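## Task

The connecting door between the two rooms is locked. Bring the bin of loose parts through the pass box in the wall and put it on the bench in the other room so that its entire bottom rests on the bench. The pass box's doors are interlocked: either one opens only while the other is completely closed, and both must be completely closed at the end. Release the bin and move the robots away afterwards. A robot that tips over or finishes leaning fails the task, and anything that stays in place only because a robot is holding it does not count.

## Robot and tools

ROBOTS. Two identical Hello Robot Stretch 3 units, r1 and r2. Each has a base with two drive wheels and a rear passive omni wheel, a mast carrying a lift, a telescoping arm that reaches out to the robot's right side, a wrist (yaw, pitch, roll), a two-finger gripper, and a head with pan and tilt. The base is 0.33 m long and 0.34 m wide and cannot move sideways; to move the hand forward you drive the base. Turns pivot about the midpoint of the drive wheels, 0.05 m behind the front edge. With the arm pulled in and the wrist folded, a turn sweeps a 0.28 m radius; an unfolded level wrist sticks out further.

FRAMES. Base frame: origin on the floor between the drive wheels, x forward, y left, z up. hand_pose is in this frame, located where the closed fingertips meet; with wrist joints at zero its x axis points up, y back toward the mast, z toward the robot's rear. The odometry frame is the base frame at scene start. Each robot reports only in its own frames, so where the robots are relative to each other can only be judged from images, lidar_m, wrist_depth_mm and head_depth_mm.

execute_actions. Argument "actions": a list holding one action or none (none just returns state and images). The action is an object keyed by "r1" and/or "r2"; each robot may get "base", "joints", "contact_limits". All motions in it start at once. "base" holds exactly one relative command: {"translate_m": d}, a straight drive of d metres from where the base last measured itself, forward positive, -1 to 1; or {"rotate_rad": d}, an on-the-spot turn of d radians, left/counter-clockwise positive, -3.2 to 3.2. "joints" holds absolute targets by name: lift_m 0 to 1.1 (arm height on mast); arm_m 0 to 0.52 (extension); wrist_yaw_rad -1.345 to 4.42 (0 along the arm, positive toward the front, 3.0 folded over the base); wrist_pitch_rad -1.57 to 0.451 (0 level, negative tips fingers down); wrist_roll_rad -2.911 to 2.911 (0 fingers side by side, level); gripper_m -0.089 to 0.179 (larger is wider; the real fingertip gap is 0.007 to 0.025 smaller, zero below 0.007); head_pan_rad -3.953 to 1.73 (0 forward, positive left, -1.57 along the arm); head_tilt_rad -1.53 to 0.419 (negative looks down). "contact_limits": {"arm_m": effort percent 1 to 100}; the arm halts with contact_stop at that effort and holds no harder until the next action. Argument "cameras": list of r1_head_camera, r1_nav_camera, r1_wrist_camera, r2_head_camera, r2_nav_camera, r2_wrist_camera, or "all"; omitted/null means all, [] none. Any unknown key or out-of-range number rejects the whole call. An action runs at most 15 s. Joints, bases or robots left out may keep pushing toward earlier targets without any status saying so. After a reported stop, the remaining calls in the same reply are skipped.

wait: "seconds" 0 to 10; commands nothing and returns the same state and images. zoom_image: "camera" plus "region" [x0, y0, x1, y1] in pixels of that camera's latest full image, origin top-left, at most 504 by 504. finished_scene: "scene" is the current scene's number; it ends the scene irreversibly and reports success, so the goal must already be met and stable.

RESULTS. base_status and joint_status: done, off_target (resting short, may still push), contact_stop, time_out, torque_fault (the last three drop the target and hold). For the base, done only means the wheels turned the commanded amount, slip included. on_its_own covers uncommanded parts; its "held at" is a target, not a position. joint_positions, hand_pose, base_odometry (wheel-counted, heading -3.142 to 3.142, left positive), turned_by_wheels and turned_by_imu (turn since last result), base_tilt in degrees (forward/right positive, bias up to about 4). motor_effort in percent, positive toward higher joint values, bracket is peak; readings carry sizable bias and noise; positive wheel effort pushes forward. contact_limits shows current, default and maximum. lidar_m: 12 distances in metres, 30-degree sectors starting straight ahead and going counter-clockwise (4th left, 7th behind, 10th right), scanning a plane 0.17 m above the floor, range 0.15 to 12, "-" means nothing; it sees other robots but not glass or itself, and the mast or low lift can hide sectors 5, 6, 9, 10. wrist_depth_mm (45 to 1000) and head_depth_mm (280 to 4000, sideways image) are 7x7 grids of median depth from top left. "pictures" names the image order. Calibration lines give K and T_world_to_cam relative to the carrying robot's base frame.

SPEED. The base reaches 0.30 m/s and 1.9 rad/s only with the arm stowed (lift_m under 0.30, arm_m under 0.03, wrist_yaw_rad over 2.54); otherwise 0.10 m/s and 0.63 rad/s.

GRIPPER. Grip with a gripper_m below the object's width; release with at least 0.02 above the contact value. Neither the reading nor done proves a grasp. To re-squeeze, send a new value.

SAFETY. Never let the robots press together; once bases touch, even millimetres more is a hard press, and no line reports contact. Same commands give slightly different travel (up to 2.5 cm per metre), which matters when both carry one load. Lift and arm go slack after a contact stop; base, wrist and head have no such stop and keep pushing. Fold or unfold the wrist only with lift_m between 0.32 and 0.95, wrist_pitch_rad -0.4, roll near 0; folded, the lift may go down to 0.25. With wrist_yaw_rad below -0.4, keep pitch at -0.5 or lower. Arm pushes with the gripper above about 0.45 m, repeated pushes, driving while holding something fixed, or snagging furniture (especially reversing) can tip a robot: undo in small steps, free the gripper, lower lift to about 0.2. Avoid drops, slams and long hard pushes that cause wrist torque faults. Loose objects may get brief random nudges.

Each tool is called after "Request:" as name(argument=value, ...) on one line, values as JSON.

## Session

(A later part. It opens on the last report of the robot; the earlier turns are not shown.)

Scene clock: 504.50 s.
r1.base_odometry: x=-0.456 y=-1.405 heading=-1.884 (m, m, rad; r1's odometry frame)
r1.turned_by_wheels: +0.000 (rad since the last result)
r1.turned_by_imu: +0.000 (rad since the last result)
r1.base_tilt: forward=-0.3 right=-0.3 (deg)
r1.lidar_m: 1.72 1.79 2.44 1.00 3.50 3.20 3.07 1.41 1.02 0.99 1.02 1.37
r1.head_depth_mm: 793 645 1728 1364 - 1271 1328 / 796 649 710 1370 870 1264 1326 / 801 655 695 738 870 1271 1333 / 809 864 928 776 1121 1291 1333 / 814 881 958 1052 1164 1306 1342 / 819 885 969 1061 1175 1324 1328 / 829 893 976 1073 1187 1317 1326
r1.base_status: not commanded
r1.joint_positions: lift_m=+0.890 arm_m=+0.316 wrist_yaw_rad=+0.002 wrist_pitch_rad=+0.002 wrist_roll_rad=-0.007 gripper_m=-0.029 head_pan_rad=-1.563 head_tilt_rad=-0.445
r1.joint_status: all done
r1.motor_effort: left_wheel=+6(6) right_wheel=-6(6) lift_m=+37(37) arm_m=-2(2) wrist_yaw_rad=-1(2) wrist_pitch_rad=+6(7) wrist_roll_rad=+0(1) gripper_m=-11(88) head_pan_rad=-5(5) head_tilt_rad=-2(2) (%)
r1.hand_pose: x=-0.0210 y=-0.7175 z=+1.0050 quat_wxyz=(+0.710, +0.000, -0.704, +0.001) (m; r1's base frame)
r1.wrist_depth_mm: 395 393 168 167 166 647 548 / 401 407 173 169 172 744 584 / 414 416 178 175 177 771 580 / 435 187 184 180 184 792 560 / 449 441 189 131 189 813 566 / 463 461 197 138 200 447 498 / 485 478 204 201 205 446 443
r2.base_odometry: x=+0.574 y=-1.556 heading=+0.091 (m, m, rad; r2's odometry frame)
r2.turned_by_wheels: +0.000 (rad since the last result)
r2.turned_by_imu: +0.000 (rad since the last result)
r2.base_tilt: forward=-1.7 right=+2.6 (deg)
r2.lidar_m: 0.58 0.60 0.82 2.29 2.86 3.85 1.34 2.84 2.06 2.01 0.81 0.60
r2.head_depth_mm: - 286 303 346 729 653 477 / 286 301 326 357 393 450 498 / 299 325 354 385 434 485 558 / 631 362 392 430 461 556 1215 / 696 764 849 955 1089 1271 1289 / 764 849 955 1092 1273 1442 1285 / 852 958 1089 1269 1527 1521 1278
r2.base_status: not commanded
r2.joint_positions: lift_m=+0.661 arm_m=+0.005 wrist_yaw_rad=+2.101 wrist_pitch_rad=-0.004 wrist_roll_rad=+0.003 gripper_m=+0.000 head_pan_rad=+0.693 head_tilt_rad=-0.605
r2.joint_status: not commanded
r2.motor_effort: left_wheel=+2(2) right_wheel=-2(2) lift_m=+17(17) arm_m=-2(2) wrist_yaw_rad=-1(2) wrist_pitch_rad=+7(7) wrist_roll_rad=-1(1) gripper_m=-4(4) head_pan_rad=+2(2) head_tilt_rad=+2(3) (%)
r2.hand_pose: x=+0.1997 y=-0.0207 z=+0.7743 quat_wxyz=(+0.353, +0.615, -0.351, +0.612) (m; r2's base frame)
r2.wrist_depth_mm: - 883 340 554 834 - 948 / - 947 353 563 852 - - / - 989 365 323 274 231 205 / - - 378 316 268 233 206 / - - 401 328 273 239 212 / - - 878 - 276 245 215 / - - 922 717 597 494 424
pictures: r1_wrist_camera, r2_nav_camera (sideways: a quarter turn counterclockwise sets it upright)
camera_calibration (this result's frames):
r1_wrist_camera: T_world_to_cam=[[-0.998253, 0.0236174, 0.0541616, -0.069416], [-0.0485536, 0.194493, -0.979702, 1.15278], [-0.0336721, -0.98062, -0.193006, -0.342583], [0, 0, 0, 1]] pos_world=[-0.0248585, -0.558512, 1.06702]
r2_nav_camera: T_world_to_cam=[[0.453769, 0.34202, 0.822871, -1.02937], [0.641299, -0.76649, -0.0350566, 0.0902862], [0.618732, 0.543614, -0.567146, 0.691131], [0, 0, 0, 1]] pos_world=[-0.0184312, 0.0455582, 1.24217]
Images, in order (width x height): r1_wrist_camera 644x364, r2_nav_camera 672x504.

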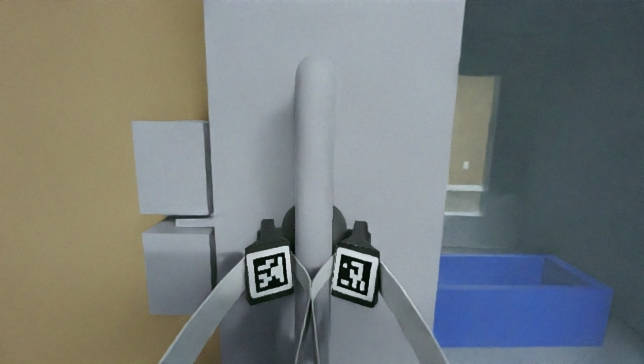

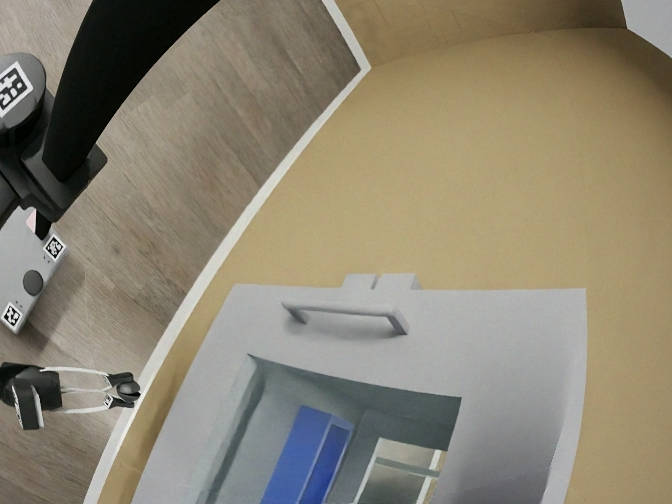

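Caged, and the door already moved 3 mm (unlocked).

Request:
execute_actions(actions=[{"r1":{"joints":{"arm_m":0.24}},"r2":{"base":{"translate_m":-0.08}}}], cameras=[])

Request:
execute_actions(actions=[{"r1":{"base":{"translate_m":-0.04},"joints":{"arm_m":0.14}},"r2":{"base":{"translate_m":-0.08}}}], cameras=["r1_wrist_camera","r1_nav_camera"])

Scene clock: 512.73 s.
r1.base_odometry: x=-0.456 y=-1.405 heading=-1.884 (m, m, rad; r1's odometry frame)
r1.turned_by_wheels: +0.000 (rad since the last result)
r1.turned_by_imu: +0.091 (rad since the last result)
r1.base_tilt: forward=-2.8 right=+3.5 (deg)
r1.lidar_m: 1.75 1.86 1.02 1.05 1.06 3.09 2.85 1.26 0.99 0.98 1.04 1.49
r1.head_depth_mm: 685 541 1654 1009 - 1212 1269 / 702 552 622 922 - 1234 1273 / 712 561 615 658 - 1253 1274 / 728 780 851 710 1102 1278 1279 / 745 816 902 1010 1140 1321 1292 / 759 832 918 1029 1167 1366 1295 / 773 847 937 1058 1181 1365 1312
r1.base_status: not commanded
r1.joint_positions: lift_m=+0.890 arm_m=+0.241 wrist_yaw_rad=-0.008 wrist_pitch_rad=+0.120 wrist_roll_rad=-0.007 gripper_m=-0.029 head_pan_rad=-1.563 head_tilt_rad=-0.445
r1.joint_status: all done
r1.on_its_own: base_tilt is 4.6 degrees off its reading at the scene's start (forward=-0.2 right=-0.3); wrist_pitch_rad is at rest, and its effort (-36) is outside its rest range (-20 to +32)
r1.motor_effort: left_wheel=+1(6) right_wheel=+3(7) lift_m=+25(37) arm_m=-10(12) wrist_yaw_rad=+10(12) wrist_pitch_rad=-36(36) wrist_roll_rad=+0(0) gripper_m=-13(14) head_pan_rad=-5(5) head_tilt_rad=-2(2) (%)
r1.hand_pose: x=-0.0235 y=-0.6435 z=+1.0358 quat_wxyz=(+0.709, -0.045, -0.703, +0.039) (m; r1's base frame)
r1.wrist_depth_mm: 433 429 178 175 171 596 553 / 449 432 183 175 175 721 613 / 456 446 188 180 178 - 624 / 462 466 192 185 182 - 620 / 480 463 196 132 187 767 616 / 493 482 202 196 191 513 474 / 502 499 207 198 196 418 408
r2.base_odometry: x=+0.494 y=-1.563 heading=+0.092 (m, m, rad; r2's odometry frame)
r2.turned_by_wheels: +0.000 (rad since the last result)
r2.turned_by_imu: +0.000 (rad since the last result)
r2.base_tilt: forward=-1.7 right=+2.4 (deg)
r2.lidar_m: 0.66 0.68 0.94 2.60 2.85 3.77 1.26 2.84 2.05 2.00 0.93 0.68
r2.head_depth_mm: 337 361 389 423 472 542 567 / 359 388 420 451 505 561 1098 / 675 729 772 506 549 632 1221 / 733 800 880 978 1095 1254 1289 / 799 878 972 1097 1253 1420 1291 / 880 974 1096 1259 1466 1513 1282 / 974 1098 1255 1456 1698 1509 1282
r2.base_status: done
r2.joint_positions: lift_m=+0.661 arm_m=+0.005 wrist_yaw_rad=+2.101 wrist_pitch_rad=-0.004 wrist_roll_rad=+0.003 gripper_m=+0.000 head_pan_rad=+0.693 head_tilt_rad=-0.605
r2.joint_status: not commanded
r2.motor_effort: left_wheel=+2(6) right_wheel=-3(7) lift_m=+17(17) arm_m=-2(2) wrist_yaw_rad=-2(2) wrist_pitch_rad=+8(7) wrist_roll_rad=-1(1) gripper_m=-4(4) head_pan_rad=+2(3) head_tilt_rad=+2(3) (%)
r2.hand_pose: x=+0.1997 y=-0.0207 z=+0.7743 quat_wxyz=(+0.353, +0.615, -0.351, +0.612) (m; r2's base frame)
r2.wrist_depth_mm: - - 430 552 881 - 951 / - - 462 421 891 - - / - - 883 414 357 304 268 / - - 918 411 355 304 270 / - - 949 431 360 313 277 / - - - - 625 559 482 / - - - 828 689 573 501
pictures: none
No camera images: the call's "cameras" was empty. Leave "cameras" out to get every camera's image.

Scene clock: 515.13 s.
r1.base_odometry: x=-0.444 y=-1.367 heading=-1.884 (m, m, rad; r1's odometry frame)
r1.turned_by_wheels: +0.000 (rad since the last result)
r1.turned_by_imu: +0.184 (rad since the last result)
r1.base_tilt: forward=-6.2 right=+8.4 (deg)
r1.lidar_m: 1.83 2.15 1.08 1.07 3.39 2.96 1.37 1.05 0.94 0.94 1.10 1.82
r1.head_depth_mm: 376 414 1095 870 774 - 1141 / 391 428 479 550 606 - 1167 / 407 446 496 543 - - 1192 / 429 478 565 608 1080 1306 1227 / 662 740 839 970 1154 1376 1252 / 685 772 878 1027 1212 1432 1258 / 713 804 927 1054 1289 1491 1279
r1.base_status: done
r1.joint_positions: lift_m=+0.890 arm_m=+0.141 wrist_yaw_rad=-0.007 wrist_pitch_rad=+0.124 wrist_roll_rad=-0.007 gripper_m=-0.029 head_pan_rad=-1.563 head_tilt_rad=-0.445
r1.joint_status: all done
r1.on_its_own: base_tilt is 10.6 degrees off its reading at the scene's start (forward=-0.2 right=-0.3); wrist_pitch_rad is at rest, and its effort (-37) is outside its rest range (-20 to +32)
r1.motor_effort: left_wheel=-1(1) right_wheel=+5(18) lift_m=+21(25) arm_m=-6(15) wrist_yaw_rad=+9(25) wrist_pitch_rad=-37(47) wrist_roll_rad=+0(0) gripper_m=-12(14) head_pan_rad=-5(5) head_tilt_rad=-3(2) (%)
r1.hand_pose: x=-0.0232 y=-0.5431 z=+1.0368 quat_wxyz=(+0.709, -0.046, -0.703, +0.041) (m; r1's base frame)
r1.wrist_depth_mm: 508 460 178 158 153 626 - / 516 484 185 165 158 - - / 528 502 194 170 163 - - / 562 534 204 177 171 709 664 / 584 559 214 131 176 457 445 / 615 589 533 157 182 381 359 / 662 624 555 205 194 367 360
r2.base_odometry: x=+0.415 y=-1.570 heading=+0.092 (m, m, rad; r2's odometry frame)
r2.turned_by_wheels: +0.000 (rad since the last result)
r2.turned_by_imu: +0.000 (rad since the last result)
r2.base_tilt: forward=-1.7 right=+2.4 (deg)
r2.lidar_m: 0.73 0.76 1.05 2.75 2.84 3.68 1.19 2.84 2.06 1.99 1.04 0.76
r2.head_depth_mm: 411 441 476 517 566 622 1105 / 709 755 526 561 614 690 1219 / 766 831 903 992 1104 1239 1288 / 832 905 996 1102 1240 1413 1301 / 905 992 1106 1240 1419 1491 1292 / 995 1103 1240 1424 1641 1520 1283 / 1104 1243 1420 1655 1801 1519 1279
r2.base_status: done
r2.joint_positions: lift_m=+0.661 arm_m=+0.005 wrist_yaw_rad=+2.101 wrist_pitch_rad=-0.004 wrist_roll_rad=+0.003 gripper_m=+0.000 head_pan_rad=+0.693 head_tilt_rad=-0.605
r2.joint_status: not commanded
r2.motor_effort: left_wheel=+2(6) right_wheel=-3(7) lift_m=+18(17) arm_m=-2(2) wrist_yaw_rad=-2(1) wrist_pitch_rad=+7(7) wrist_roll_rad=-1(1) gripper_m=-4(4) head_pan_rad=+3(3) head_tilt_rad=+3(3) (%)
r2.hand_pose: x=+0.1997 y=-0.0207 z=+0.7743 quat_wxyz=(+0.353, +0.615, -0.351, +0.612) (m; r2's base frame)
r2.wrist_depth_mm: - - 937 476 930 - 978 / - - 978 484 960 - 984 / - - - 502 440 376 333 / - - - 507 434 380 335 / - - - 899 695 401 345 / - - - - 705 634 559 / - - - 938 800 651 565
pictures: r1_nav_camera (sideways: a quarter turn counterclockwise sets it upright), r1_wrist_camera
camera_calibration (this result's frames):
r1_nav_camera: T_world_to_cam=[[0.0219677, -0.461057, 0.887099, -1.12239], [-0.999734, -0.00386394, 0.0227487, 0.0315957], [-0.00706074, -0.887362, -0.461019, 0.561369], [0, 0, 0, 1]] pos_world=[0.0602072, -0.0192254, 1.25375]
r1_wrist_camera: T_world_to_cam=[[-0.997969, 0.038554, 0.0507028, -0.0657561], [-0.0477279, 0.0745172, -0.996077, 1.10183], [-0.042181, -0.996474, -0.0725258, -0.299178], [0, 0, 0, 1]] pos_world=[-0.0256542, -0.377694, 1.07914]
Images, in order (width x height): r1_nav_camera 672x504, r1_wrist_camera 644x364.

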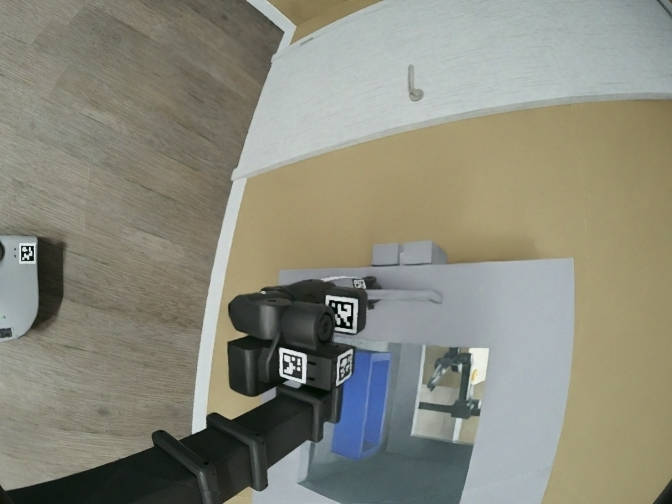

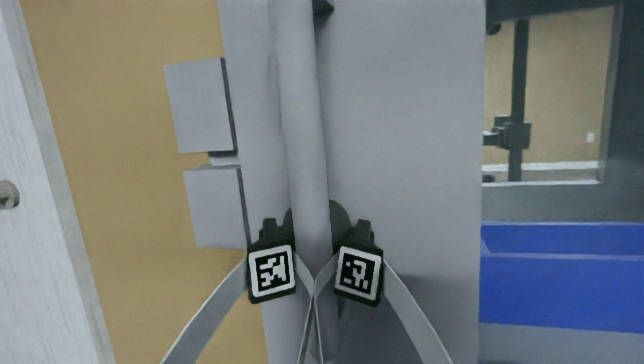

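Door is still locked and r1 is tipping. Undo carefully.

Request:
execute_actions(actions=[{"r1":{"joints":{"arm_m":0.22}},"r2":{"base":{"translate_m":0.1}}}], cameras=["r1_wrist_camera"])

Scene clock: 522.30 s.
r1.base_odometry: x=-0.444 y=-1.367 heading=-1.884 (m, m, rad; r1's odometry frame)
r1.turned_by_wheels: +0.000 (rad since the last result)
r1.turned_by_imu: -0.086 (rad since the last result)
r1.base_tilt: forward=-3.5 right=+4.6 (deg)
r1.lidar_m: 1.80 2.01 1.04 1.05 3.64 2.98 2.23 1.16 0.96 0.95 1.07 1.68
r1.head_depth_mm: 642 504 1562 960 - 1175 1221 / 664 518 583 652 - 1227 1253 / 680 532 587 637 - 1274 1266 / 707 763 841 690 1110 1291 1277 / 732 807 899 1015 1159 1356 1287 / 754 835 927 1049 1209 1406 1288 / 778 860 964 1076 1224 1448 1299
r1.base_status: not commanded
r1.joint_positions: lift_m=+0.890 arm_m=+0.220 wrist_yaw_rad=-0.010 wrist_pitch_rad=+0.012 wrist_roll_rad=-0.007 gripper_m=-0.029 head_pan_rad=-1.563 head_tilt_rad=-0.445
r1.joint_status: all done
r1.on_its_own: base_tilt is 5.9 degrees off its reading at the scene's start (forward=-0.2 right=-0.3); wrist_yaw_rad is at rest, and its effort (+13) is outside its rest range (-12 to +12)
r1.motor_effort: left_wheel=-1(1) right_wheel=+2(9) lift_m=+26(26) arm_m=-4(7) wrist_yaw_rad=+13(17) wrist_pitch_rad=+2(37) wrist_roll_rad=+0(0) gripper_m=-12(14) head_pan_rad=-4(5) head_tilt_rad=-2(2) (%)
r1.hand_pose: x=-0.0241 y=-0.6219 z=+1.0080 quat_wxyz=(+0.710, -0.008, -0.704, +0.000) (m; r1's base frame)
r1.wrist_depth_mm: 448 430 169 151 153 636 625 / 473 453 176 162 159 - 633 / 499 470 185 168 165 - 681 / 532 494 196 176 172 740 694 / 539 525 205 130 180 489 471 / 562 552 519 143 188 404 385 / 589 589 535 208 200 375 370
r2.base_odometry: x=+0.514 y=-1.561 heading=+0.092 (m, m, rad; r2's odometry frame)
r2.turned_by_wheels: +0.000 (rad since the last result)
r2.turned_by_imu: +0.000 (rad since the last result)
r2.base_tilt: forward=-1.8 right=+2.5 (deg)
r2.lidar_m: 0.64 0.66 0.91 2.52 2.85 3.79 1.29 2.84 2.05 2.00 0.90 0.66
r2.head_depth_mm: 318 341 368 400 452 634 535 / 339 366 396 430 477 530 605 / 649 403 436 463 505 593 1203 / 709 776 853 938 1063 1208 1266 / 775 849 943 1061 1215 1395 1284 / 851 946 1062 1209 1413 1493 1285 / 947 1062 1212 1405 1683 1509 1284
r2.base_status: done
r2.joint_positions: lift_m=+0.661 arm_m=+0.005 wrist_yaw_rad=+2.101 wrist_pitch_rad=-0.004 wrist_roll_rad=+0.003 gripper_m=+0.000 head_pan_rad=+0.693 head_tilt_rad=-0.605
r2.joint_status: not commanded
r2.motor_effort: left_wheel=+2(9) right_wheel=-3(3) lift_m=+18(17) arm_m=-2(2) wrist_yaw_rad=-1(1) wrist_pitch_rad=+7(7) wrist_roll_rad=-1(1) gripper_m=-3(4) head_pan_rad=+3(2) head_tilt_rad=+2(3) (%)
r2.hand_pose: x=+0.1997 y=-0.0207 z=+0.7743 quat_wxyz=(+0.353, +0.615, -0.351, +0.612) (m; r2's base frame)
r2.wrist_depth_mm: - - 402 555 845 - 890 / - - 434 570 887 - - / - - 449 393 338 286 252 / - - 471 385 330 286 255 / - - 928 406 335 296 260 / - - 995 - 599 536 278 / - - - 809 664 552 487
pictures: r1_wrist_camera
camera_calibration (this result's frames):
r1_wrist_camera: T_world_to_cam=[[-0.99789, 0.0361904, 0.0539029, -0.0668325], [-0.0463116, 0.185097, -0.981628, 1.13317], [-0.0455028, -0.982054, -0.183031, -0.259635], [0, 0, 0, 1]] pos_world=[-0.0260267, -0.462303, 1.06843]
Images, in order (width x height): r1_wrist_camera 644x364.

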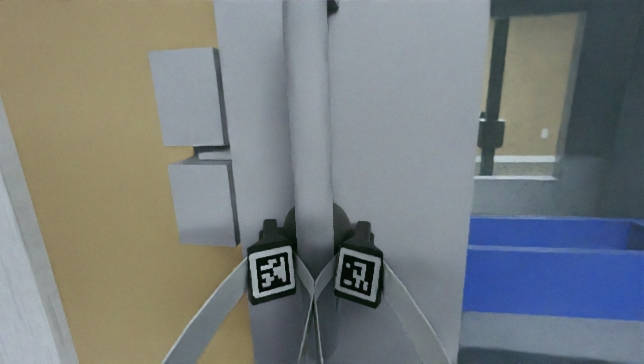

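Request:
execute_actions(actions=[{"r1":{"joints":{"arm_m":0.29,"wrist_pitch_rad":-0.08}},"r2":{"base":{"translate_m":0.1}}}], cameras=["r1_wrist_camera"])

Scene clock: 531.83 s.
r1.base_odometry: x=-0.444 y=-1.367 heading=-1.884 (m, m, rad; r1's odometry frame)
r1.turned_by_wheels: +0.000 (rad since the last result)
r1.turned_by_imu: -0.075 (rad since the last result)
r1.base_tilt: forward=-1.1 right=+1.0 (deg)
r1.lidar_m: 1.78 1.92 1.03 1.04 3.63 3.06 2.72 1.26 0.99 0.97 1.05 1.54
r1.head_depth_mm: 742 592 1640 1296 - 1205 1277 / 758 603 660 1303 - 1216 1294 / 770 616 661 708 - 1250 1314 / 788 842 916 765 1135 1294 1309 / 801 872 955 1051 1177 1340 1317 / 816 891 969 1077 1210 1378 1319 / 831 914 998 1102 1226 1382 1321
r1.base_status: not commanded
r1.joint_positions: lift_m=+0.890 arm_m=+0.291 wrist_yaw_rad=-0.011 wrist_pitch_rad=-0.113 wrist_roll_rad=-0.007 gripper_m=-0.029 head_pan_rad=-1.563 head_tilt_rad=-0.445
r1.joint_status: all done
r1.on_its_own: wrist_yaw_rad is at rest, and its effort (+14) is outside its rest range (-12 to +12)
r1.motor_effort: left_wheel=-1(1) right_wheel=+2(9) lift_m=+31(31) arm_m=-4(3) wrist_yaw_rad=+14(21) wrist_pitch_rad=+11(22) wrist_roll_rad=+0(0) gripper_m=-13(13) head_pan_rad=-5(5) head_tilt_rad=-3(2) (%)
r1.hand_pose: x=-0.0243 y=-0.6874 z=+0.9759 quat_wxyz=(+0.708, +0.036, -0.704, -0.044) (m; r1's base frame)
r1.wrist_depth_mm: 409 392 161 107 150 971 631 / 426 415 169 157 157 - 647 / 461 439 179 167 166 - 632 / 485 468 187 176 176 775 634 / 516 494 200 130 185 502 457 / 555 525 514 192 197 425 429 / 588 579 229 217 213 368 373
r2.base_odometry: x=+0.614 y=-1.552 heading=+0.092 (m, m, rad; r2's odometry frame)
r2.turned_by_wheels: +0.000 (rad since the last result)
r2.turned_by_imu: +0.000 (rad since the last result)
r2.base_tilt: forward=-1.8 right=+2.6 (deg)
r2.lidar_m: 0.54 0.56 0.77 2.13 2.85 3.91 1.38 2.83 2.06 2.00 0.76 0.56
r2.head_depth_mm: - - - 590 729 653 550 / - - 287 307 348 602 468 / - 287 304 334 371 419 478 / 286 302 332 362 401 450 552 / 638 706 784 837 1003 1173 1261 / 708 785 885 1007 1173 1391 1289 / 786 883 1009 1173 1409 1506 1282
r2.base_status: done
r2.joint_positions: lift_m=+0.661 arm_m=+0.005 wrist_yaw_rad=+2.101 wrist_pitch_rad=-0.004 wrist_roll_rad=+0.003 gripper_m=+0.000 head_pan_rad=+0.693 head_tilt_rad=-0.605
r2.joint_status: not commanded
r2.motor_effort: left_wheel=+2(9) right_wheel=-3(4) lift_m=+17(17) arm_m=-2(2) wrist_yaw_rad=-2(2) wrist_pitch_rad=+7(7) wrist_roll_rad=-1(1) gripper_m=-3(3) head_pan_rad=+2(3) head_tilt_rad=+2(2) (%)
r2.hand_pose: x=+0.1997 y=-0.0207 z=+0.7743 quat_wxyz=(+0.353, +0.615, -0.351, +0.612) (m; r2's base frame)
r2.wrist_depth_mm: - 329 305 553 798 - 828 / - 863 313 564 809 - - / - 901 314 275 232 197 173 / - 952 322 265 225 196 174 / - 991 333 279 228 201 178 / - - 797 - 228 207 182 / - - 835 662 550 434 186
pictures: r1_wrist_camera
camera_calibration (this result's frames):
r1_wrist_camera: T_world_to_cam=[[-0.997938, 0.030052, 0.0567086, -0.0698453], [-0.0448085, 0.306341, -0.950867, 1.16716], [-0.0459476, -0.951447, -0.304363, -0.190398], [0, 0, 0, 1]] pos_world=[-0.026151, -0.536603, 1.05582]
Images, in order (width x height): r1_wrist_camera 644x364.

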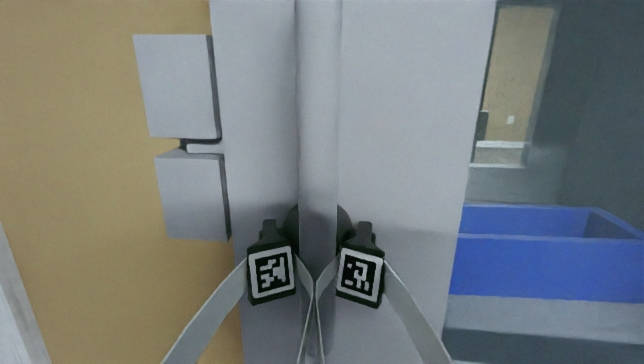

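Request:
execute_actions(actions=[{"r1":{"joints":{"arm_m":0.315,"gripper_m":0.07},"contact_limits":{"arm_m":11}},"r2":{"base":{"translate_m":0.066}}}], cameras=["r1_wrist_camera","r2_nav_camera"])

Scene clock: 539.87 s.
r1.base_odometry: x=-0.444 y=-1.367 heading=-1.884 (m, m, rad; r1's odometry frame)
r1.turned_by_wheels: +0.000 (rad since the last result)
r1.turned_by_imu: -0.007 (rad since the last result)
r1.base_tilt: forward=-0.3 right=-0.3 (deg)
r1.lidar_m: 1.78 1.91 1.02 1.04 1.05 3.05 2.77 1.26 0.99 0.98 1.05 1.53
r1.head_depth_mm: 771 622 1611 1325 - 1228 1287 / 785 634 685 1008 849 1234 1309 / 798 646 690 735 865 1264 1329 / 815 880 951 1029 1159 1301 1325 / 828 895 979 1073 1195 1335 1328 / 847 918 999 1106 1230 1382 1327 / 861 936 1020 1117 1245 1384 1325
r1.base_status: not commanded
r1.joint_positions: lift_m=+0.890 arm_m=+0.315 wrist_yaw_rad=-0.001 wrist_pitch_rad=-0.103 wrist_roll_rad=-0.007 gripper_m=+0.070 head_pan_rad=-1.563 head_tilt_rad=-0.448
r1.joint_status: all done
r1.motor_effort: left_wheel=+1(34) right_wheel=-2(17) lift_m=+33(33) arm_m=+2(7) wrist_yaw_rad=+2(21) wrist_pitch_rad=+8(18) wrist_roll_rad=+0(0) gripper_m=-1(77) head_pan_rad=-4(5) head_tilt_rad=-1(2) (%)
r1.contact_limits: arm_m 11 (drawing in: default 16, maximum 26; extending or still: default 22, maximum 36)
r1.hand_pose: x=-0.0217 y=-0.7122 z=+0.9783 quat_wxyz=(+0.709, +0.037, -0.704, -0.037) (m; r1's base frame)
r1.wrist_depth_mm: 415 410 389 157 153 151 652 / 445 423 175 164 160 158 676 / 467 452 180 172 167 722 658 / 481 473 191 180 176 753 659 / 509 497 198 191 183 521 519 / 544 529 497 199 - 420 418 / 580 555 532 214 206 409 407
r2.base_odometry: x=+0.679 y=-1.546 heading=+0.092 (m, m, rad; r2's odometry frame)
r2.turned_by_wheels: +0.000 (rad since the last result)
r2.turned_by_imu: +0.000 (rad since the last result)
r2.base_tilt: forward=-1.7 right=+2.5 (deg)
r2.lidar_m: 0.47 0.49 0.67 1.87 2.86 3.92 1.45 2.84 2.05 1.72 0.66 0.49
r2.head_depth_mm: - - - - 729 652 550 / - - - - 574 634 549 / - - - - 290 330 512 / - - - - 302 343 400 / - - - 300 329 395 465 / - - 300 340 365 403 1231 / 689 767 876 1018 1223 1442 1287
r2.base_status: done
r2.joint_positions: lift_m=+0.661 arm_m=+0.005 wrist_yaw_rad=+2.101 wrist_pitch_rad=-0.004 wrist_roll_rad=+0.003 gripper_m=+0.000 head_pan_rad=+0.693 head_tilt_rad=-0.605
r2.joint_status: not commanded
r2.motor_effort: left_wheel=+2(9) right_wheel=-2(4) lift_m=+17(17) arm_m=-2(2) wrist_yaw_rad=-1(2) wrist_pitch_rad=+7(7) wrist_roll_rad=-1(1) gripper_m=-4(3) head_pan_rad=+2(3) head_tilt_rad=+3(3) (%)
r2.hand_pose: x=+0.1997 y=-0.0207 z=+0.7743 quat_wxyz=(+0.353, +0.615, -0.351, +0.612) (m; r2's base frame)
r2.wrist_depth_mm: 601 251 399 555 761 - 946 / - 258 400 564 769 - - / - 269 239 191 162 136 121 / - 280 224 185 158 137 121 / - 297 232 194 160 140 124 / - 878 249 - 160 144 127 / - 966 718 209 176 147 130
pictures: r1_wrist_camera, r2_nav_camera (sideways: a quarter turn counterclockwise sets it upright)
camera_calibration (this result's frames):
r1_wrist_camera: T_world_to_cam=[[-0.998192, 0.0204552, 0.0565224, -0.07334], [-0.0479296, 0.296625, -0.953791, 1.17298], [-0.036276, -0.954775, -0.295108, -0.224289], [0, 0, 0, 1]] pos_world=[-0.025123, -0.560582, 1.05674]
r2_nav_camera: T_world_to_cam=[[0.453769, 0.34202, 0.822871, -1.02937], [0.641299, -0.76649, -0.0350566, 0.0902862], [0.618732, 0.543614, -0.567146, 0.691131], [0, 0, 0, 1]] pos_world=[-0.0184312, 0.0455582, 1.24217]
Images, in order (width x height): r1_wrist_camera 644x364, r2_nav_camera 672x504.

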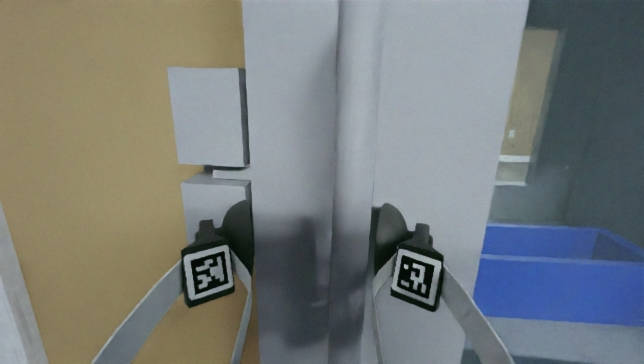

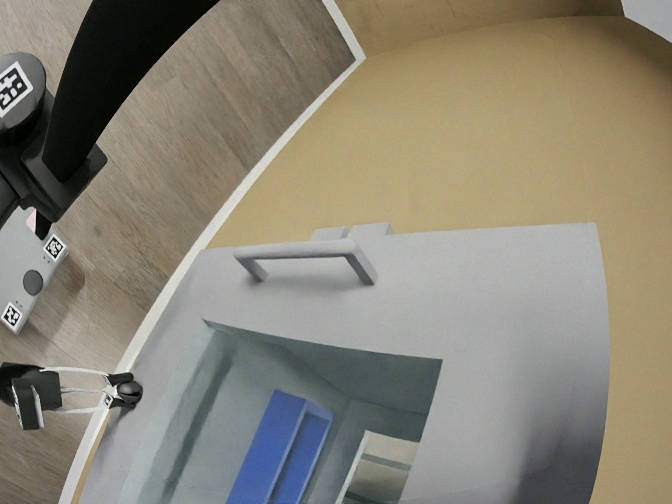

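Request:
execute_actions(actions=[{"r1":{"joints":{"arm_m":0.23,"wrist_pitch_rad":0.02}},"r2":{"base":{"translate_m":0.007}}}], cameras=["r1_wrist_camera"])

Scene clock: 547.40 s.
r1.base_odometry: x=-0.444 y=-1.367 heading=-1.884 (m, m, rad; r1's odometry frame)
r1.turned_by_wheels: +0.000 (rad since the last result)
r1.turned_by_imu: +0.000 (rad since the last result)
r1.base_tilt: forward=-0.3 right=-0.3 (deg)
r1.lidar_m: 1.78 1.91 1.02 1.03 1.05 3.06 2.77 1.27 0.99 0.98 1.05 1.53
r1.head_depth_mm: 773 620 1615 1311 - 1230 1296 / 786 635 687 992 - 1266 1314 / 802 645 690 739 - 1290 1325 / 815 878 950 1024 1164 1308 1325 / 831 897 980 1075 1198 1344 1329 / 846 919 1002 1105 1224 1386 1325 / 862 936 1023 1114 1241 1393 1328
r1.base_status: not commanded
r1.joint_positions: lift_m=+0.890 arm_m=+0.230 wrist_yaw_rad=-0.001 wrist_pitch_rad=-0.003 wrist_roll_rad=-0.007 gripper_m=+0.070 head_pan_rad=-1.563 head_tilt_rad=-0.448
r1.joint_status: all done
r1.motor_effort: left_wheel=+1(1) right_wheel=-2(1) lift_m=+33(33) arm_m=-2(1) wrist_yaw_rad=+2(2) wrist_pitch_rad=+8(9) wrist_roll_rad=+0(0) gripper_m=-1(1) head_pan_rad=-5(5) head_tilt_rad=-1(1) (%)
r1.hand_pose: x=-0.0217 y=-0.6314 z=+1.0037 quat_wxyz=(+0.710, +0.001, -0.704, -0.002) (m; r1's base frame)
r1.wrist_depth_mm: 511 503 475 242 236 635 595 / 528 512 498 249 245 769 665 / 543 525 505 255 250 - 646 / 560 552 290 263 260 - 630 / 578 569 284 274 589 824 623 / 597 604 568 283 - 491 488 / 632 622 590 297 293 471 475
r2.base_odometry: x=+0.686 y=-1.545 heading=+0.092 (m, m, rad; r2's odometry frame)
r2.turned_by_wheels: +0.000 (rad since the last result)
r2.turned_by_imu: +0.000 (rad since the last result)
r2.base_tilt: forward=-1.8 right=+2.6 (deg)
r2.lidar_m: 0.46 0.48 0.66 1.84 2.85 3.92 1.46 2.84 2.05 1.71 0.65 0.48
r2.head_depth_mm: - - - - 729 653 550 / - - - 513 575 634 548 / - - - - 293 333 438 / - - - 287 307 350 408 / - - 287 306 339 404 481 / - 685 306 358 382 416 1256 / 671 754 861 1002 1201 1420 1280
r2.base_status: done
r2.joint_positions: lift_m=+0.661 arm_m=+0.005 wrist_yaw_rad=+2.100 wrist_pitch_rad=-0.004 wrist_roll_rad=+0.003 gripper_m=+0.000 head_pan_rad=+0.693 head_tilt_rad=-0.605
r2.joint_status: not commanded
r2.motor_effort: left_wheel=+2(8) right_wheel=-1(5) lift_m=+17(17) arm_m=-2(2) wrist_yaw_rad=+0(1) wrist_pitch_rad=+7(7) wrist_roll_rad=-1(1) gripper_m=-3(4) head_pan_rad=+2(3) head_tilt_rad=+2(3) (%)
r2.hand_pose: x=+0.1998 y=-0.0209 z=+0.7743 quat_wxyz=(+0.353, +0.615, -0.351, +0.612) (m; r2's base frame)
r2.wrist_depth_mm: 882 254 398 551 757 - 842 / 994 262 402 567 769 - - / - 275 242 191 161 135 119 / - 289 226 185 156 136 120 / - 304 235 191 160 139 122 / - 845 251 - 158 142 125 / - 936 697 208 175 145 128
pictures: r1_wrist_camera
camera_calibration (this result's frames):
r1_wrist_camera: T_world_to_cam=[[-0.99819, 0.0258319, 0.0543, -0.070766], [-0.0480608, 0.199962, -0.978624, 1.13718], [-0.0361377, -0.979463, -0.198359, -0.25235], [0, 0, 0, 1]] pos_world=[-0.0251034, -0.472733, 1.06666]
Images, in order (width x height): r1_wrist_camera 644x364.

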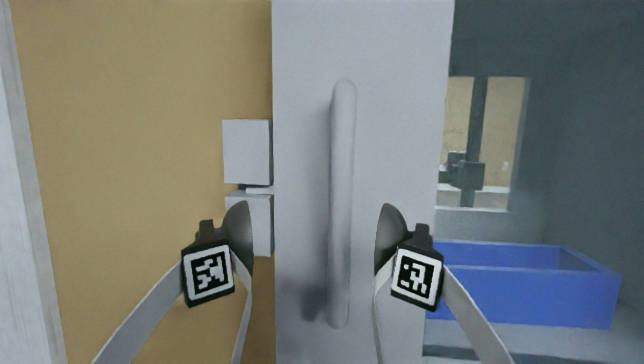

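The r2 door moved further. Continue.

Request:
execute_actions(actions=[{"r1":{"base":{"rotate_rad":-0.107}},"r2":{"base":{"translate_m":0.005}}}], cameras=["r1_wrist_camera"])

Scene clock: 554.23 s.
r1.base_odometry: x=-0.444 y=-1.367 heading=-1.991 (m, m, rad; r1's odometry frame)
r1.turned_by_wheels: -0.107 (rad since the last result)
r1.turned_by_imu: -0.107 (rad since the last result)
r1.base_tilt: forward=-0.3 right=-0.3 (deg)
r1.lidar_m: 1.78 1.85 1.02 1.02 1.03 3.13 2.97 1.40 1.02 0.98 1.01 1.36
r1.head_depth_mm: 785 633 1300 1222 - 1265 1334 / 791 638 3017 1354 - 1281 1327 / 796 644 701 758 - 1289 1329 / 801 647 697 757 850 1286 1328 / 809 873 949 1034 1158 1298 1322 / 815 881 960 1059 1176 1315 1329 / 819 886 968 1063 1182 1322 1324
r1.base_status: done
r1.joint_positions: lift_m=+0.890 arm_m=+0.230 wrist_yaw_rad=-0.001 wrist_pitch_rad=-0.003 wrist_roll_rad=-0.007 gripper_m=+0.070 head_pan_rad=-1.563 head_tilt_rad=-0.448
r1.joint_status: not commanded
r1.motor_effort: left_wheel=+3(10) right_wheel=-3(10) lift_m=+32(33) arm_m=-1(2) wrist_yaw_rad=+1(2) wrist_pitch_rad=+8(8) wrist_roll_rad=+0(0) gripper_m=-1(1) head_pan_rad=-4(5) head_tilt_rad=-1(1) (%)
r1.hand_pose: x=-0.0216 y=-0.6314 z=+1.0037 quat_wxyz=(+0.710, +0.001, -0.704, -0.002) (m; r1's base frame)
r1.wrist_depth_mm: 464 468 241 243 656 639 513 / 483 482 248 250 - 767 507 / 499 258 255 256 - 768 504 / 513 275 265 269 - 742 497 / 535 279 274 274 855 666 503 / 554 548 282 287 - 528 500 / 562 562 292 297 462 470 453
r2.base_odometry: x=+0.691 y=-1.545 heading=+0.092 (m, m, rad; r2's odometry frame)
r2.turned_by_wheels: +0.000 (rad since the last result)
r2.turned_by_imu: +0.000 (rad since the last result)
r2.base_tilt: forward=-1.7 right=+2.6 (deg)
r2.lidar_m: 0.46 0.48 0.65 1.82 2.86 3.91 1.46 2.84 2.04 1.69 0.65 0.48
r2.head_depth_mm: - - - - 729 650 549 / - - - - 575 634 548 / - - - - 294 334 438 / - - - 288 313 357 416 / - - 289 313 352 411 494 / - 678 319 401 395 1136 1259 / 663 745 852 988 1187 1406 1284
r2.base_status: done
r2.joint_positions: lift_m=+0.661 arm_m=+0.005 wrist_yaw_rad=+2.101 wrist_pitch_rad=-0.004 wrist_roll_rad=+0.003 gripper_m=+0.000 head_pan_rad=+0.693 head_tilt_rad=-0.605
r2.joint_status: not commanded
r2.motor_effort: left_wheel=+2(9) right_wheel=-3(6) lift_m=+17(18) arm_m=-2(2) wrist_yaw_rad=-1(2) wrist_pitch_rad=+7(7) wrist_roll_rad=-1(1) gripper_m=-3(3) head_pan_rad=+3(3) head_tilt_rad=+3(3) (%)
r2.hand_pose: x=+0.1997 y=-0.0207 z=+0.7742 quat_wxyz=(+0.353, +0.615, -0.351, +0.612) (m; r2's base frame)
r2.wrist_depth_mm: 888 259 393 554 746 - 836 / 987 270 399 577 759 - - / - 282 245 193 161 134 118 / - 297 229 186 156 135 119 / - 315 238 195 158 138 121 / - 859 257 - 157 142 124 / - 933 688 211 175 145 127
pictures: r1_wrist_camera
camera_calibration (this result's frames):
r1_wrist_camera: T_world_to_cam=[[-0.998194, 0.0257007, 0.0542998, -0.0708153], [-0.048087, 0.199953, -0.978625, 1.13718], [-0.0360087, -0.979468, -0.198356, -0.252346], [0, 0, 0, 1]] pos_world=[-0.0250906, -0.472727, 1.06666]
Images, in order (width x height): r1_wrist_camera 644x364.

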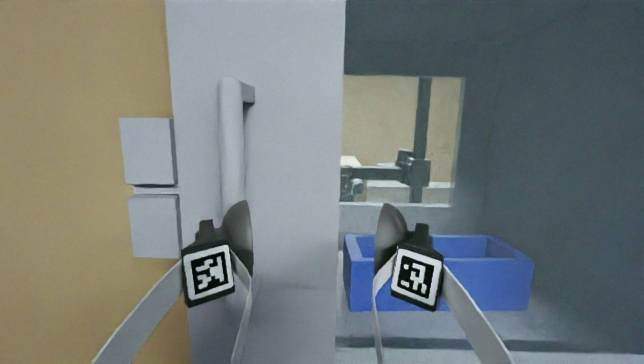

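Request:
execute_actions(actions=[{"r1":{"base":{"translate_m":0.056}},"r2":{"base":{"translate_m":0.005}}}], cameras=["r1_wrist_camera","r2_head_camera"])

Scene clock: 559.47 s.
r1.base_odometry: x=-0.467 y=-1.418 heading=-1.991 (m, m, rad; r1's odometry frame)
r1.turned_by_wheels: +0.000 (rad since the last result)
r1.turned_by_imu: +0.000 (rad since the last result)
r1.base_tilt: forward=-0.3 right=-0.3 (deg)
r1.lidar_m: 1.73 1.79 2.44 1.01 3.50 3.17 3.06 1.39 1.02 0.98 1.02 1.36
r1.head_depth_mm: 785 635 1620 1222 - 1266 1330 / 791 637 706 1114 - 1284 1327 / 796 643 691 736 - 1287 1328 / 801 857 911 770 1125 1285 1327 / 809 874 952 1046 1154 1302 1331 / 812 883 959 1058 1174 1317 1330 / 823 890 967 1066 1180 1318 1327
r1.base_status: done
r1.joint_positions: lift_m=+0.890 arm_m=+0.230 wrist_yaw_rad=-0.001 wrist_pitch_rad=-0.003 wrist_roll_rad=-0.007 gripper_m=+0.070 head_pan_rad=-1.563 head_tilt_rad=-0.448
r1.joint_status: not commanded
r1.motor_effort: left_wheel=+4(11) right_wheel=-4(5) lift_m=+33(33) arm_m=-1(2) wrist_yaw_rad=+1(2) wrist_pitch_rad=+8(8) wrist_roll_rad=+0(0) gripper_m=-1(1) head_pan_rad=-5(4) head_tilt_rad=-1(1) (%)
r1.hand_pose: x=-0.0216 y=-0.6314 z=+1.0037 quat_wxyz=(+0.710, +0.001, -0.704, -0.002) (m; r1's base frame)
r1.wrist_depth_mm: 467 466 465 242 245 619 544 / 481 481 475 247 252 761 576 / 492 495 259 256 - 828 572 / 519 516 268 265 - 831 573 / 525 524 273 270 862 722 564 / 553 546 289 282 - 512 535 / 573 569 562 296 447 473 470
r2.base_odometry: x=+0.696 y=-1.544 heading=+0.091 (m, m, rad; r2's odometry frame)
r2.turned_by_wheels: -0.001 (rad since the last result)
r2.turned_by_imu: -0.001 (rad since the last result)
r2.base_tilt: forward=-1.7 right=+2.5 (deg)
r2.lidar_m: 0.45 0.47 0.65 1.79 2.86 3.92 1.47 2.85 2.05 1.67 0.64 0.47
r2.head_depth_mm: - - - - 733 651 550 / - - - 515 577 635 548 / - - - - 293 336 513 / - - - 287 308 350 408 / - - 287 308 341 405 483 / - 653 312 387 378 430 1258 / 657 737 841 982 1169 1406 1283
r2.base_status: translate_m off_target (by the wheels' count: +0.0049 of +0.0050)
r2.joint_positions: lift_m=+0.661 arm_m=+0.005 wrist_yaw_rad=+2.104 wrist_pitch_rad=-0.005 wrist_roll_rad=+0.002 gripper_m=+0.000 head_pan_rad=+0.693 head_tilt_rad=-0.605
r2.joint_status: not commanded
r2.on_its_own: right_wheel is at rest, and its effort (+28) is outside its rest range (-18 to +18)
r2.motor_effort: left_wheel=+3(8) right_wheel=+28(29) lift_m=+17(18) arm_m=-4(4) wrist_yaw_rad=-4(4) wrist_pitch_rad=+8(8) wrist_roll_rad=-1(1) gripper_m=-4(5) head_pan_rad=+3(3) head_tilt_rad=+2(3) (%)
r2.hand_pose: x=+0.1992 y=-0.0202 z=+0.7738 quat_wxyz=(+0.352, +0.615, -0.349, +0.613) (m; r2's base frame)
r2.wrist_depth_mm: 883 254 396 555 738 - 988 / 973 265 401 564 767 - - / - 278 235 189 155 132 116 / - 292 225 183 154 132 117 / - 309 233 192 156 136 119 / - 863 253 - 156 139 121 / - 939 673 206 171 142 124
pictures: r1_wrist_camera, r2_head_camera (sideways: a quarter turn clockwise sets it upright)
camera_calibration (this result's frames):
r1_wrist_camera: T_world_to_cam=[[-0.998194, 0.0257006, 0.0542999, -0.0708155], [-0.0480872, 0.199953, -0.978625, 1.13718], [-0.0360086, -0.979468, -0.198356, -0.252346], [0, 0, 0, 1]] pos_world=[-0.0250906, -0.472727, 1.06666]
r2_head_camera: T_world_to_cam=[[-0.379571, -0.387389, -0.840152, 1.11884], [-0.671205, 0.740292, -0.0381015, 0.0602594], [0.636718, 0.549452, -0.541011, 0.654982], [0, 0, 0, 1]] pos_world=[0.0480888, 0.0289376, 1.29665]
Images, in order (width x height): r1_wrist_camera 644x364, r2_head_camera 896x504.

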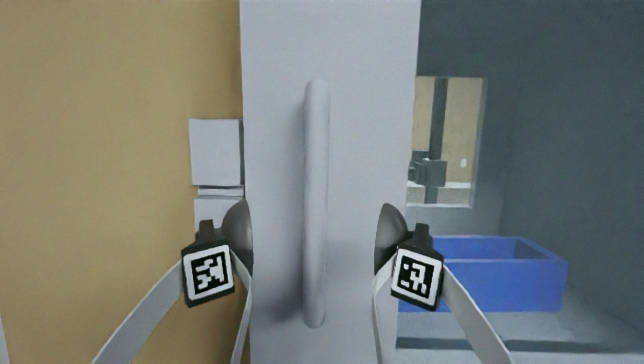

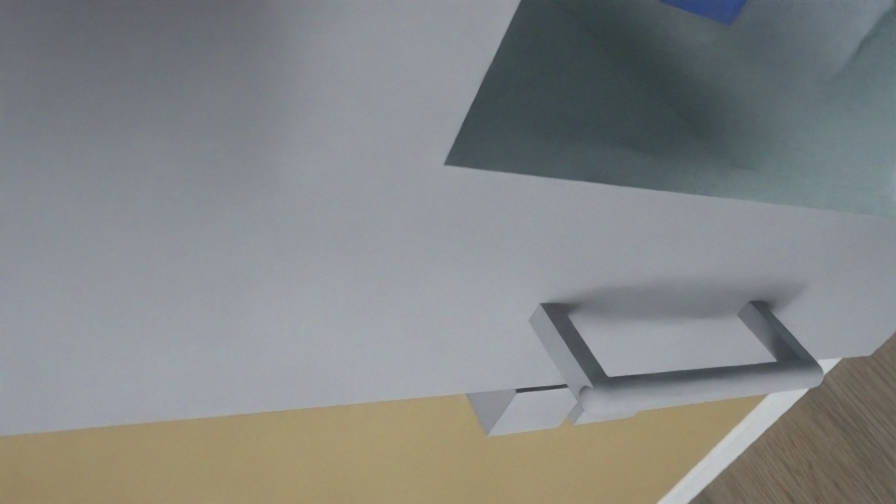

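Request:
execute_actions(actions=[{"r1":{"joints":{"arm_m":0.312},"contact_limits":{"arm_m":11}},"r2":{"base":{"translate_m":-0.08}}}], cameras=[])

Request:
execute_actions(actions=[{"r1":{"joints":{"gripper_m":-0.03}}}], cameras=[])

Request:
execute_actions(actions=[{"r1":{"joints":{"arm_m":0.27},"contact_limits":{"arm_m":9}}}], cameras=["r1_wrist_camera"])

Scene clock: 568.70 s.
r1.base_odometry: x=-0.467 y=-1.418 heading=-1.991 (m, m, rad; r1's odometry frame)
r1.turned_by_wheels: +0.000 (rad since the last result)
r1.turned_by_imu: +0.000 (rad since the last result)
r1.base_tilt: forward=-0.2 right=-0.3 (deg)
r1.lidar_m: 1.73 1.79 2.44 1.00 3.48 3.18 3.05 1.39 1.02 0.98 1.02 1.36
r1.head_depth_mm: 786 635 1682 1347 - 1242 1325 / 790 637 706 1349 869 1256 1325 / 796 643 692 729 865 1271 1332 / 801 860 909 775 1122 1289 1325 / 808 871 951 1046 1160 1300 1328 / 813 881 959 1056 1174 1312 1324 / 819 890 969 1065 1180 1315 1329
r1.base_status: not commanded
r1.joint_positions: lift_m=+0.890 arm_m=+0.312 wrist_yaw_rad=-0.001 wrist_pitch_rad=-0.003 wrist_roll_rad=-0.007 gripper_m=+0.070 head_pan_rad=-1.563 head_tilt_rad=-0.448
r1.joint_status: all done
r1.motor_effort: left_wheel=+3(3) right_wheel=-4(4) lift_m=+32(33) arm_m=+2(1) wrist_yaw_rad=+2(2) wrist_pitch_rad=+8(8) wrist_roll_rad=+1(0) gripper_m=-2(1) head_pan_rad=-4(4) head_tilt_rad=-1(1) (%)
r1.contact_limits: arm_m 11 (drawing in: default 16, maximum 26; extending or still: default 22, maximum 36)
r1.hand_pose: x=-0.0216 y=-0.7129 z=+1.0038 quat_wxyz=(+0.710, +0.001, -0.704, -0.002) (m; r1's base frame)
r1.wrist_depth_mm: 388 396 166 165 165 647 552 / 404 400 170 168 170 708 578 / 413 413 177 174 176 756 572 / 437 185 184 179 182 768 562 / 443 442 186 186 188 785 564 / 465 462 197 193 - 436 495 / 475 479 206 200 203 450 451
r2.base_odometry: x=+0.617 y=-1.552 heading=+0.091 (m, m, rad; r2's odometry frame)
r2.turned_by_wheels: +0.000 (rad since the last result)
r2.turned_by_imu: +0.000 (rad since the last result)
r2.base_tilt: forward=-1.7 right=+2.6 (deg)
r2.lidar_m: 0.53 0.55 0.76 2.11 2.85 3.90 1.39 2.85 2.06 2.01 0.76 0.55
r2.head_depth_mm: - - 285 577 731 652 550 / - 285 299 326 364 434 473 / 285 299 326 358 398 446 511 / 299 326 358 389 414 477 606 / 640 703 781 828 997 1170 1266 / 704 781 877 1001 1165 1383 1287 / 780 879 1002 1169 1395 1490 1278
r2.base_status: done
r2.joint_positions: lift_m=+0.661 arm_m=+0.005 wrist_yaw_rad=+2.101 wrist_pitch_rad=-0.004 wrist_roll_rad=+0.002 gripper_m=+0.000 head_pan_rad=+0.693 head_tilt_rad=-0.605
r2.joint_status: not commanded
r2.motor_effort: left_wheel=+1(7) right_wheel=-2(23) lift_m=+17(17) arm_m=-3(4) wrist_yaw_rad=-2(5) wrist_pitch_rad=+8(8) wrist_roll_rad=-1(1) gripper_m=-3(5) head_pan_rad=+3(3) head_tilt_rad=+2(3) (%)
r2.hand_pose: x=+0.1996 y=-0.0206 z=+0.7741 quat_wxyz=(+0.353, +0.615, -0.350, +0.612) (m; r2's base frame)
r2.wrist_depth_mm: - 373 322 551 794 - 980 / - 852 331 566 811 - - / - 878 336 291 242 202 178 / - 934 345 280 235 203 178 / - - 359 295 238 208 182 / - - 809 - 237 213 186 / - - 840 653 547 444 191
pictures: none
No camera images: the call's "cameras" was empty. Leave "cameras" out to get every camera's image.

Scene clock: 570.20 s.
r1.base_odometry: x=-0.467 y=-1.418 heading=-1.991 (m, m, rad; r1's odometry frame)
r1.turned_by_wheels: +0.000 (rad since the last result)
r1.turned_by_imu: +0.000 (rad since the last result)
r1.base_tilt: forward=-0.3 right=-0.3 (deg)
r1.lidar_m: 1.73 1.79 2.45 1.00 3.50 3.18 3.07 1.40 1.02 0.98 1.02 1.35
r1.head_depth_mm: 782 633 1670 1351 - 1247 1328 / 791 639 707 1352 863 1259 1328 / 795 643 692 732 863 1270 1330 / 805 859 909 776 1115 1284 1323 / 809 873 953 1045 1156 1299 1330 / 813 884 958 1054 1168 1309 1327 / 819 889 970 1068 1178 1316 1326
r1.base_status: not commanded
r1.joint_positions: lift_m=+0.890 arm_m=+0.312 wrist_yaw_rad=+0.003 wrist_pitch_rad=-0.003 wrist_roll_rad=-0.007 gripper_m=-0.029 head_pan_rad=-1.563 head_tilt_rad=-0.448
r1.joint_status: all done
r1.motor_effort: left_wheel=+5(5) right_wheel=-6(6) lift_m=+33(33) arm_m=+2(2) wrist_yaw_rad=-2(3) wrist_pitch_rad=+8(8) wrist_roll_rad=+1(0) gripper_m=-12(89) head_pan_rad=-4(5) head_tilt_rad=-1(1) (%)
r1.hand_pose: x=-0.0207 y=-0.7129 z=+1.0038 quat_wxyz=(+0.710, +0.002, -0.704, +0.000) (m; r1's base frame)
r1.wrist_depth_mm: 398 391 166 166 165 643 559 / 407 406 172 168 170 725 571 / 423 408 177 174 175 758 581 / 426 186 182 180 182 773 574 / 453 439 189 130 188 778 574 / 462 456 197 136 197 442 496 / 479 487 203 200 205 441 448
r2.base_odometry: x=+0.617 y=-1.552 heading=+0.091 (m, m, rad; r2's odometry frame)
r2.turned_by_wheels: +0.000 (rad since the last result)
r2.turned_by_imu: +0.000 (rad since the last result)
r2.base_tilt: forward=-1.7 right=+2.4 (deg)
r2.lidar_m: 0.53 0.55 0.76 2.11 2.86 3.91 1.39 2.84 2.05 2.00 0.75 0.55
r2.head_depth_mm: - - 285 578 728 653 550 / - 285 299 326 363 434 472 / 285 299 326 358 398 446 511 / 299 325 359 390 414 477 606 / 641 703 780 830 996 1170 1266 / 705 781 877 1004 1163 1394 1282 / 780 877 1005 1171 1400 1494 1281
r2.base_status: not commanded
r2.joint_positions: lift_m=+0.661 arm_m=+0.005 wrist_yaw_rad=+2.101 wrist_pitch_rad=-0.004 wrist_roll_rad=+0.002 gripper_m=+0.000 head_pan_rad=+0.693 head_tilt_rad=-0.605
r2.joint_status: not commanded
r2.motor_effort: left_wheel=+1(1) right_wheel=-2(2) lift_m=+17(17) arm_m=-3(2) wrist_yaw_rad=-2(2) wrist_pitch_rad=+7(7) wrist_roll_rad=-1(0) gripper_m=-4(4) head_pan_rad=+3(3) head_tilt_rad=+3(3) (%)
r2.hand_pose: x=+0.1996 y=-0.0206 z=+0.7741 quat_wxyz=(+0.353, +0.615, -0.350, +0.612) (m; r2's base frame)
r2.wrist_depth_mm: - 371 322 558 793 - 973 / - 847 330 562 801 - - / - 883 334 289 240 202 178 / - 929 345 278 234 203 178 / - 982 359 294 239 208 182 / - - 789 - 236 212 186 / - - 828 663 544 439 191
pictures: none
No camera images: the call's "cameras" was empty. Leave "cameras" out to get every camera's image.

Scene clock: 571.57 s.
r1.base_odometry: x=-0.467 y=-1.418 heading=-1.991 (m, m, rad; r1's odometry frame)
r1.turned_by_wheels: +0.000 (rad since the last result)
r1.turned_by_imu: -0.001 (rad since the last result)
r1.base_tilt: forward=-0.3 right=-0.4 (deg)
r1.lidar_m: 1.73 1.79 2.44 1.01 3.49 3.18 3.07 1.39 1.01 0.98 1.01 1.35
r1.head_depth_mm: 783 604 1671 1346 - 1257 1321 / 791 605 667 1099 - 1253 1321 / 796 606 650 694 - 1269 1326 / 800 857 913 745 1111 1281 1333 / 807 872 950 1049 1160 1300 1336 / 815 881 962 1052 1166 1318 1328 / 821 889 968 1069 1180 1308 1325
r1.base_status: not commanded
r1.joint_positions: lift_m=+0.890 arm_m=+0.270 wrist_yaw_rad=-0.014 wrist_pitch_rad=-0.002 wrist_roll_rad=-0.007 gripper_m=-0.029 head_pan_rad=-1.563 head_tilt_rad=-0.448
r1.joint_status: all done
r1.on_its_own: wrist_yaw_rad is at rest, and its effort (+17) is outside its rest range (-12 to +12)
r1.motor_effort: left_wheel=-3(6) right_wheel=+6(7) lift_m=+32(33) arm_m=-2(7) wrist_yaw_rad=+17(17) wrist_pitch_rad=+8(8) wrist_roll_rad=+0(0) gripper_m=-12(13) head_pan_rad=-4(4) head_tilt_rad=-1(1) (%)
r1.contact_limits: arm_m 9 (drawing in: default 16, maximum 26; extending or still: default 22, maximum 36)
r1.hand_pose: x=-0.0250 y=-0.6714 z=+1.0040 quat_wxyz=(+0.710, -0.004, -0.704, -0.006) (m; r1's base frame)
r1.wrist_depth_mm: 428 428 163 166 170 639 541 / 435 437 169 170 175 750 565 / 454 450 173 174 181 790 556 / 473 465 180 180 188 811 564 / 478 482 186 130 196 735 559 / 492 505 235 168 337 494 498 / 518 519 201 204 210 465 478
r2.base_odometry: x=+0.617 y=-1.552 heading=+0.091 (m, m, rad; r2's odometry frame)
r2.turned_by_wheels: +0.000 (rad since the last result)
r2.turned_by_imu: +0.000 (rad since the last result)
r2.base_tilt: forward=-1.7 right=+2.5 (deg)
r2.lidar_m: 0.53 0.55 0.76 2.11 2.85 3.90 1.39 2.85 2.06 2.01 0.76 0.55
r2.head_depth_mm: - - 285 577 728 653 551 / - 285 299 326 363 434 473 / 285 299 326 358 397 447 510 / 299 325 359 389 414 477 606 / 640 703 782 827 996 1169 1259 / 705 782 879 1005 1168 1382 1286 / 780 876 1000 1162 1394 1489 1283
r2.base_status: not commanded
r2.joint_positions: lift_m=+0.661 arm_m=+0.005 wrist_yaw_rad=+2.101 wrist_pitch_rad=-0.004 wrist_roll_rad=+0.002 gripper_m=+0.000 head_pan_rad=+0.693 head_tilt_rad=-0.605
r2.joint_status: not commanded
r2.motor_effort: left_wheel=+1(1) right_wheel=-2(2) lift_m=+17(17) arm_m=-2(3) wrist_yaw_rad=-2(2) wrist_pitch_rad=+8(8) wrist_roll_rad=-1(1) gripper_m=-4(3) head_pan_rad=+3(3) head_tilt_rad=+3(3) (%)
r2.hand_pose: x=+0.1996 y=-0.0206 z=+0.7741 quat_wxyz=(+0.353, +0.615, -0.350, +0.612) (m; r2's base frame)
r2.wrist_depth_mm: - 372 321 551 786 - 981 / - 848 329 561 805 - - / - 893 337 290 240 202 178 / - 944 345 280 234 204 180 / - 996 356 294 240 208 183 / - - 809 - 236 212 186 / - - 842 657 549 440 192
pictures: r1_wrist_camera
camera_calibration (this result's frames):
r1_wrist_camera: T_world_to_cam=[[-0.997776, 0.0386787, 0.0542786, -0.0643665], [-0.0455034, 0.19973, -0.978794, 1.14532], [-0.0486995, -0.979087, -0.197526, -0.292536], [0, 0, 0, 1]] pos_world=[-0.0263538, -0.512683, 1.06674]
Images, in order (width x height): r1_wrist_camera 644x364.

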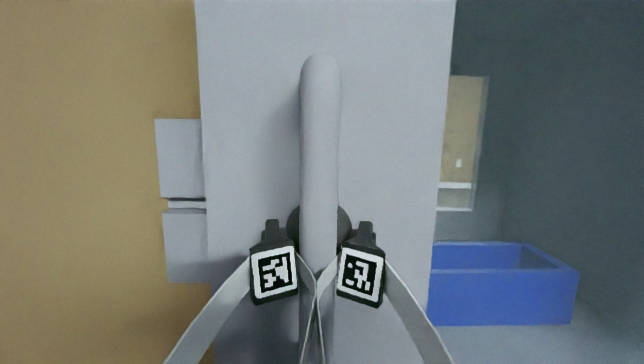

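Request:
execute_actions(actions=[{"r1":{"base":{"translate_m":-0.038},"joints":{"arm_m":0.17},"contact_limits":{"arm_m":10}},"r2":{"base":{"translate_m":-0.08}}}], cameras=["r1_wrist_camera"])

Scene clock: 581.60 s.
r1.base_odometry: x=-0.451 y=-1.383 heading=-1.991 (m, m, rad; r1's odometry frame)
r1.turned_by_wheels: +0.000 (rad since the last result)
r1.turned_by_imu: +0.000 (rad since the last result)
r1.base_tilt: forward=-0.3 right=-0.4 (deg)
r1.lidar_m: 1.76 1.83 1.02 1.01 3.50 3.14 3.03 1.40 1.02 0.98 1.01 1.36
r1.head_depth_mm: 785 534 1287 1113 1041 - 1321 / 790 523 567 1105 - - 1332 / 795 512 552 595 - - 1332 / 804 517 558 613 687 1264 1327 / 808 874 952 1041 1163 1302 1327 / 814 881 957 1056 1170 1313 1323 / 818 890 971 1065 1188 1324 1321
r1.base_status: done
r1.joint_positions: lift_m=+0.890 arm_m=+0.170 wrist_yaw_rad=-0.001 wrist_pitch_rad=-0.003 wrist_roll_rad=-0.007 gripper_m=-0.029 head_pan_rad=-1.563 head_tilt_rad=-0.448
r1.joint_status: all done
r1.motor_effort: left_wheel=+3(24) right_wheel=-3(30) lift_m=+33(33) arm_m=-2(5) wrist_yaw_rad=+2(49) wrist_pitch_rad=+8(8) wrist_roll_rad=+0(1) gripper_m=-13(15) head_pan_rad=-5(4) head_tilt_rad=-1(2) (%)
r1.contact_limits: arm_m 10 (drawing in: default 16, maximum 26; extending or still: default 22, maximum 36)
r1.hand_pose: x=-0.0216 y=-0.5714 z=+1.0037 quat_wxyz=(+0.710, +0.001, -0.704, -0.002) (m; r1's base frame)
r1.wrist_depth_mm: 522 514 158 169 181 645 525 / 527 543 162 166 188 795 522 / 553 552 167 174 195 800 531 / 575 572 172 182 917 771 529 / 581 591 176 130 579 682 522 / 606 623 180 195 587 580 532 / 634 640 193 202 429 466 476
r2.base_odometry: x=+0.537 y=-1.559 heading=+0.091 (m, m, rad; r2's odometry frame)
r2.turned_by_wheels: +0.000 (rad since the last result)
r2.turned_by_imu: +0.000 (rad since the last result)
r2.base_tilt: forward=-1.7 right=+2.5 (deg)
r2.lidar_m: 0.61 0.64 0.87 2.43 2.85 3.83 1.31 2.83 2.06 2.00 0.87 0.64
r2.head_depth_mm: 315 338 364 396 452 636 525 / 338 364 394 426 472 527 594 / 622 402 435 461 497 590 1158 / 683 744 818 881 1017 1165 1266 / 745 816 909 1023 1169 1349 1293 / 819 904 1018 1172 1358 1478 1282 / 909 1023 1167 1359 1617 1516 1284
r2.base_status: done
r2.joint_positions: lift_m=+0.661 arm_m=+0.005 wrist_yaw_rad=+2.101 wrist_pitch_rad=-0.004 wrist_roll_rad=+0.002 gripper_m=+0.000 head_pan_rad=+0.693 head_tilt_rad=-0.605
r2.joint_status: not commanded
r2.motor_effort: left_wheel=+1(6) right_wheel=-2(6) lift_m=+17(18) arm_m=-2(3) wrist_yaw_rad=-2(2) wrist_pitch_rad=+7(7) wrist_roll_rad=-1(1) gripper_m=-3(3) head_pan_rad=+3(3) head_tilt_rad=+3(3) (%)
r2.hand_pose: x=+0.1996 y=-0.0206 z=+0.7741 quat_wxyz=(+0.353, +0.615, -0.350, +0.612) (m; r2's base frame)
r2.wrist_depth_mm: - 955 398 555 881 - 780 / - 989 431 559 890 - 775 / - - 449 389 323 276 242 / - - 471 380 320 275 242 / - - 884 397 324 282 248 / - - 942 - 580 509 257 / - - 980 764 644 529 470
pictures: r1_wrist_camera
camera_calibration (this result's frames):
r1_wrist_camera: T_world_to_cam=[[-0.998194, 0.0256988, 0.0543003, -0.0723575], [-0.0480871, 0.199976, -0.97862, 1.12519], [-0.0360082, -0.979464, -0.198379, -0.193589], [0, 0, 0, 1]] pos_world=[-0.0250905, -0.412765, 1.06666]
Images, in order (width x height): r1_wrist_camera 644x364.

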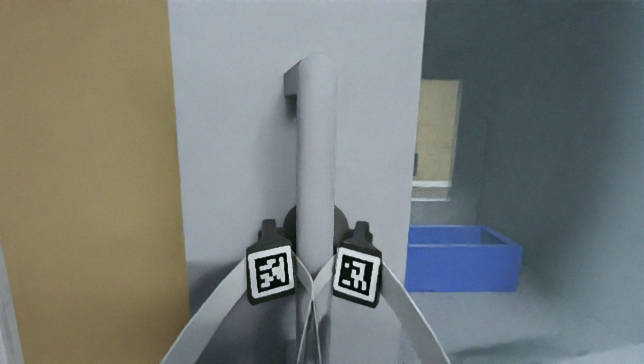

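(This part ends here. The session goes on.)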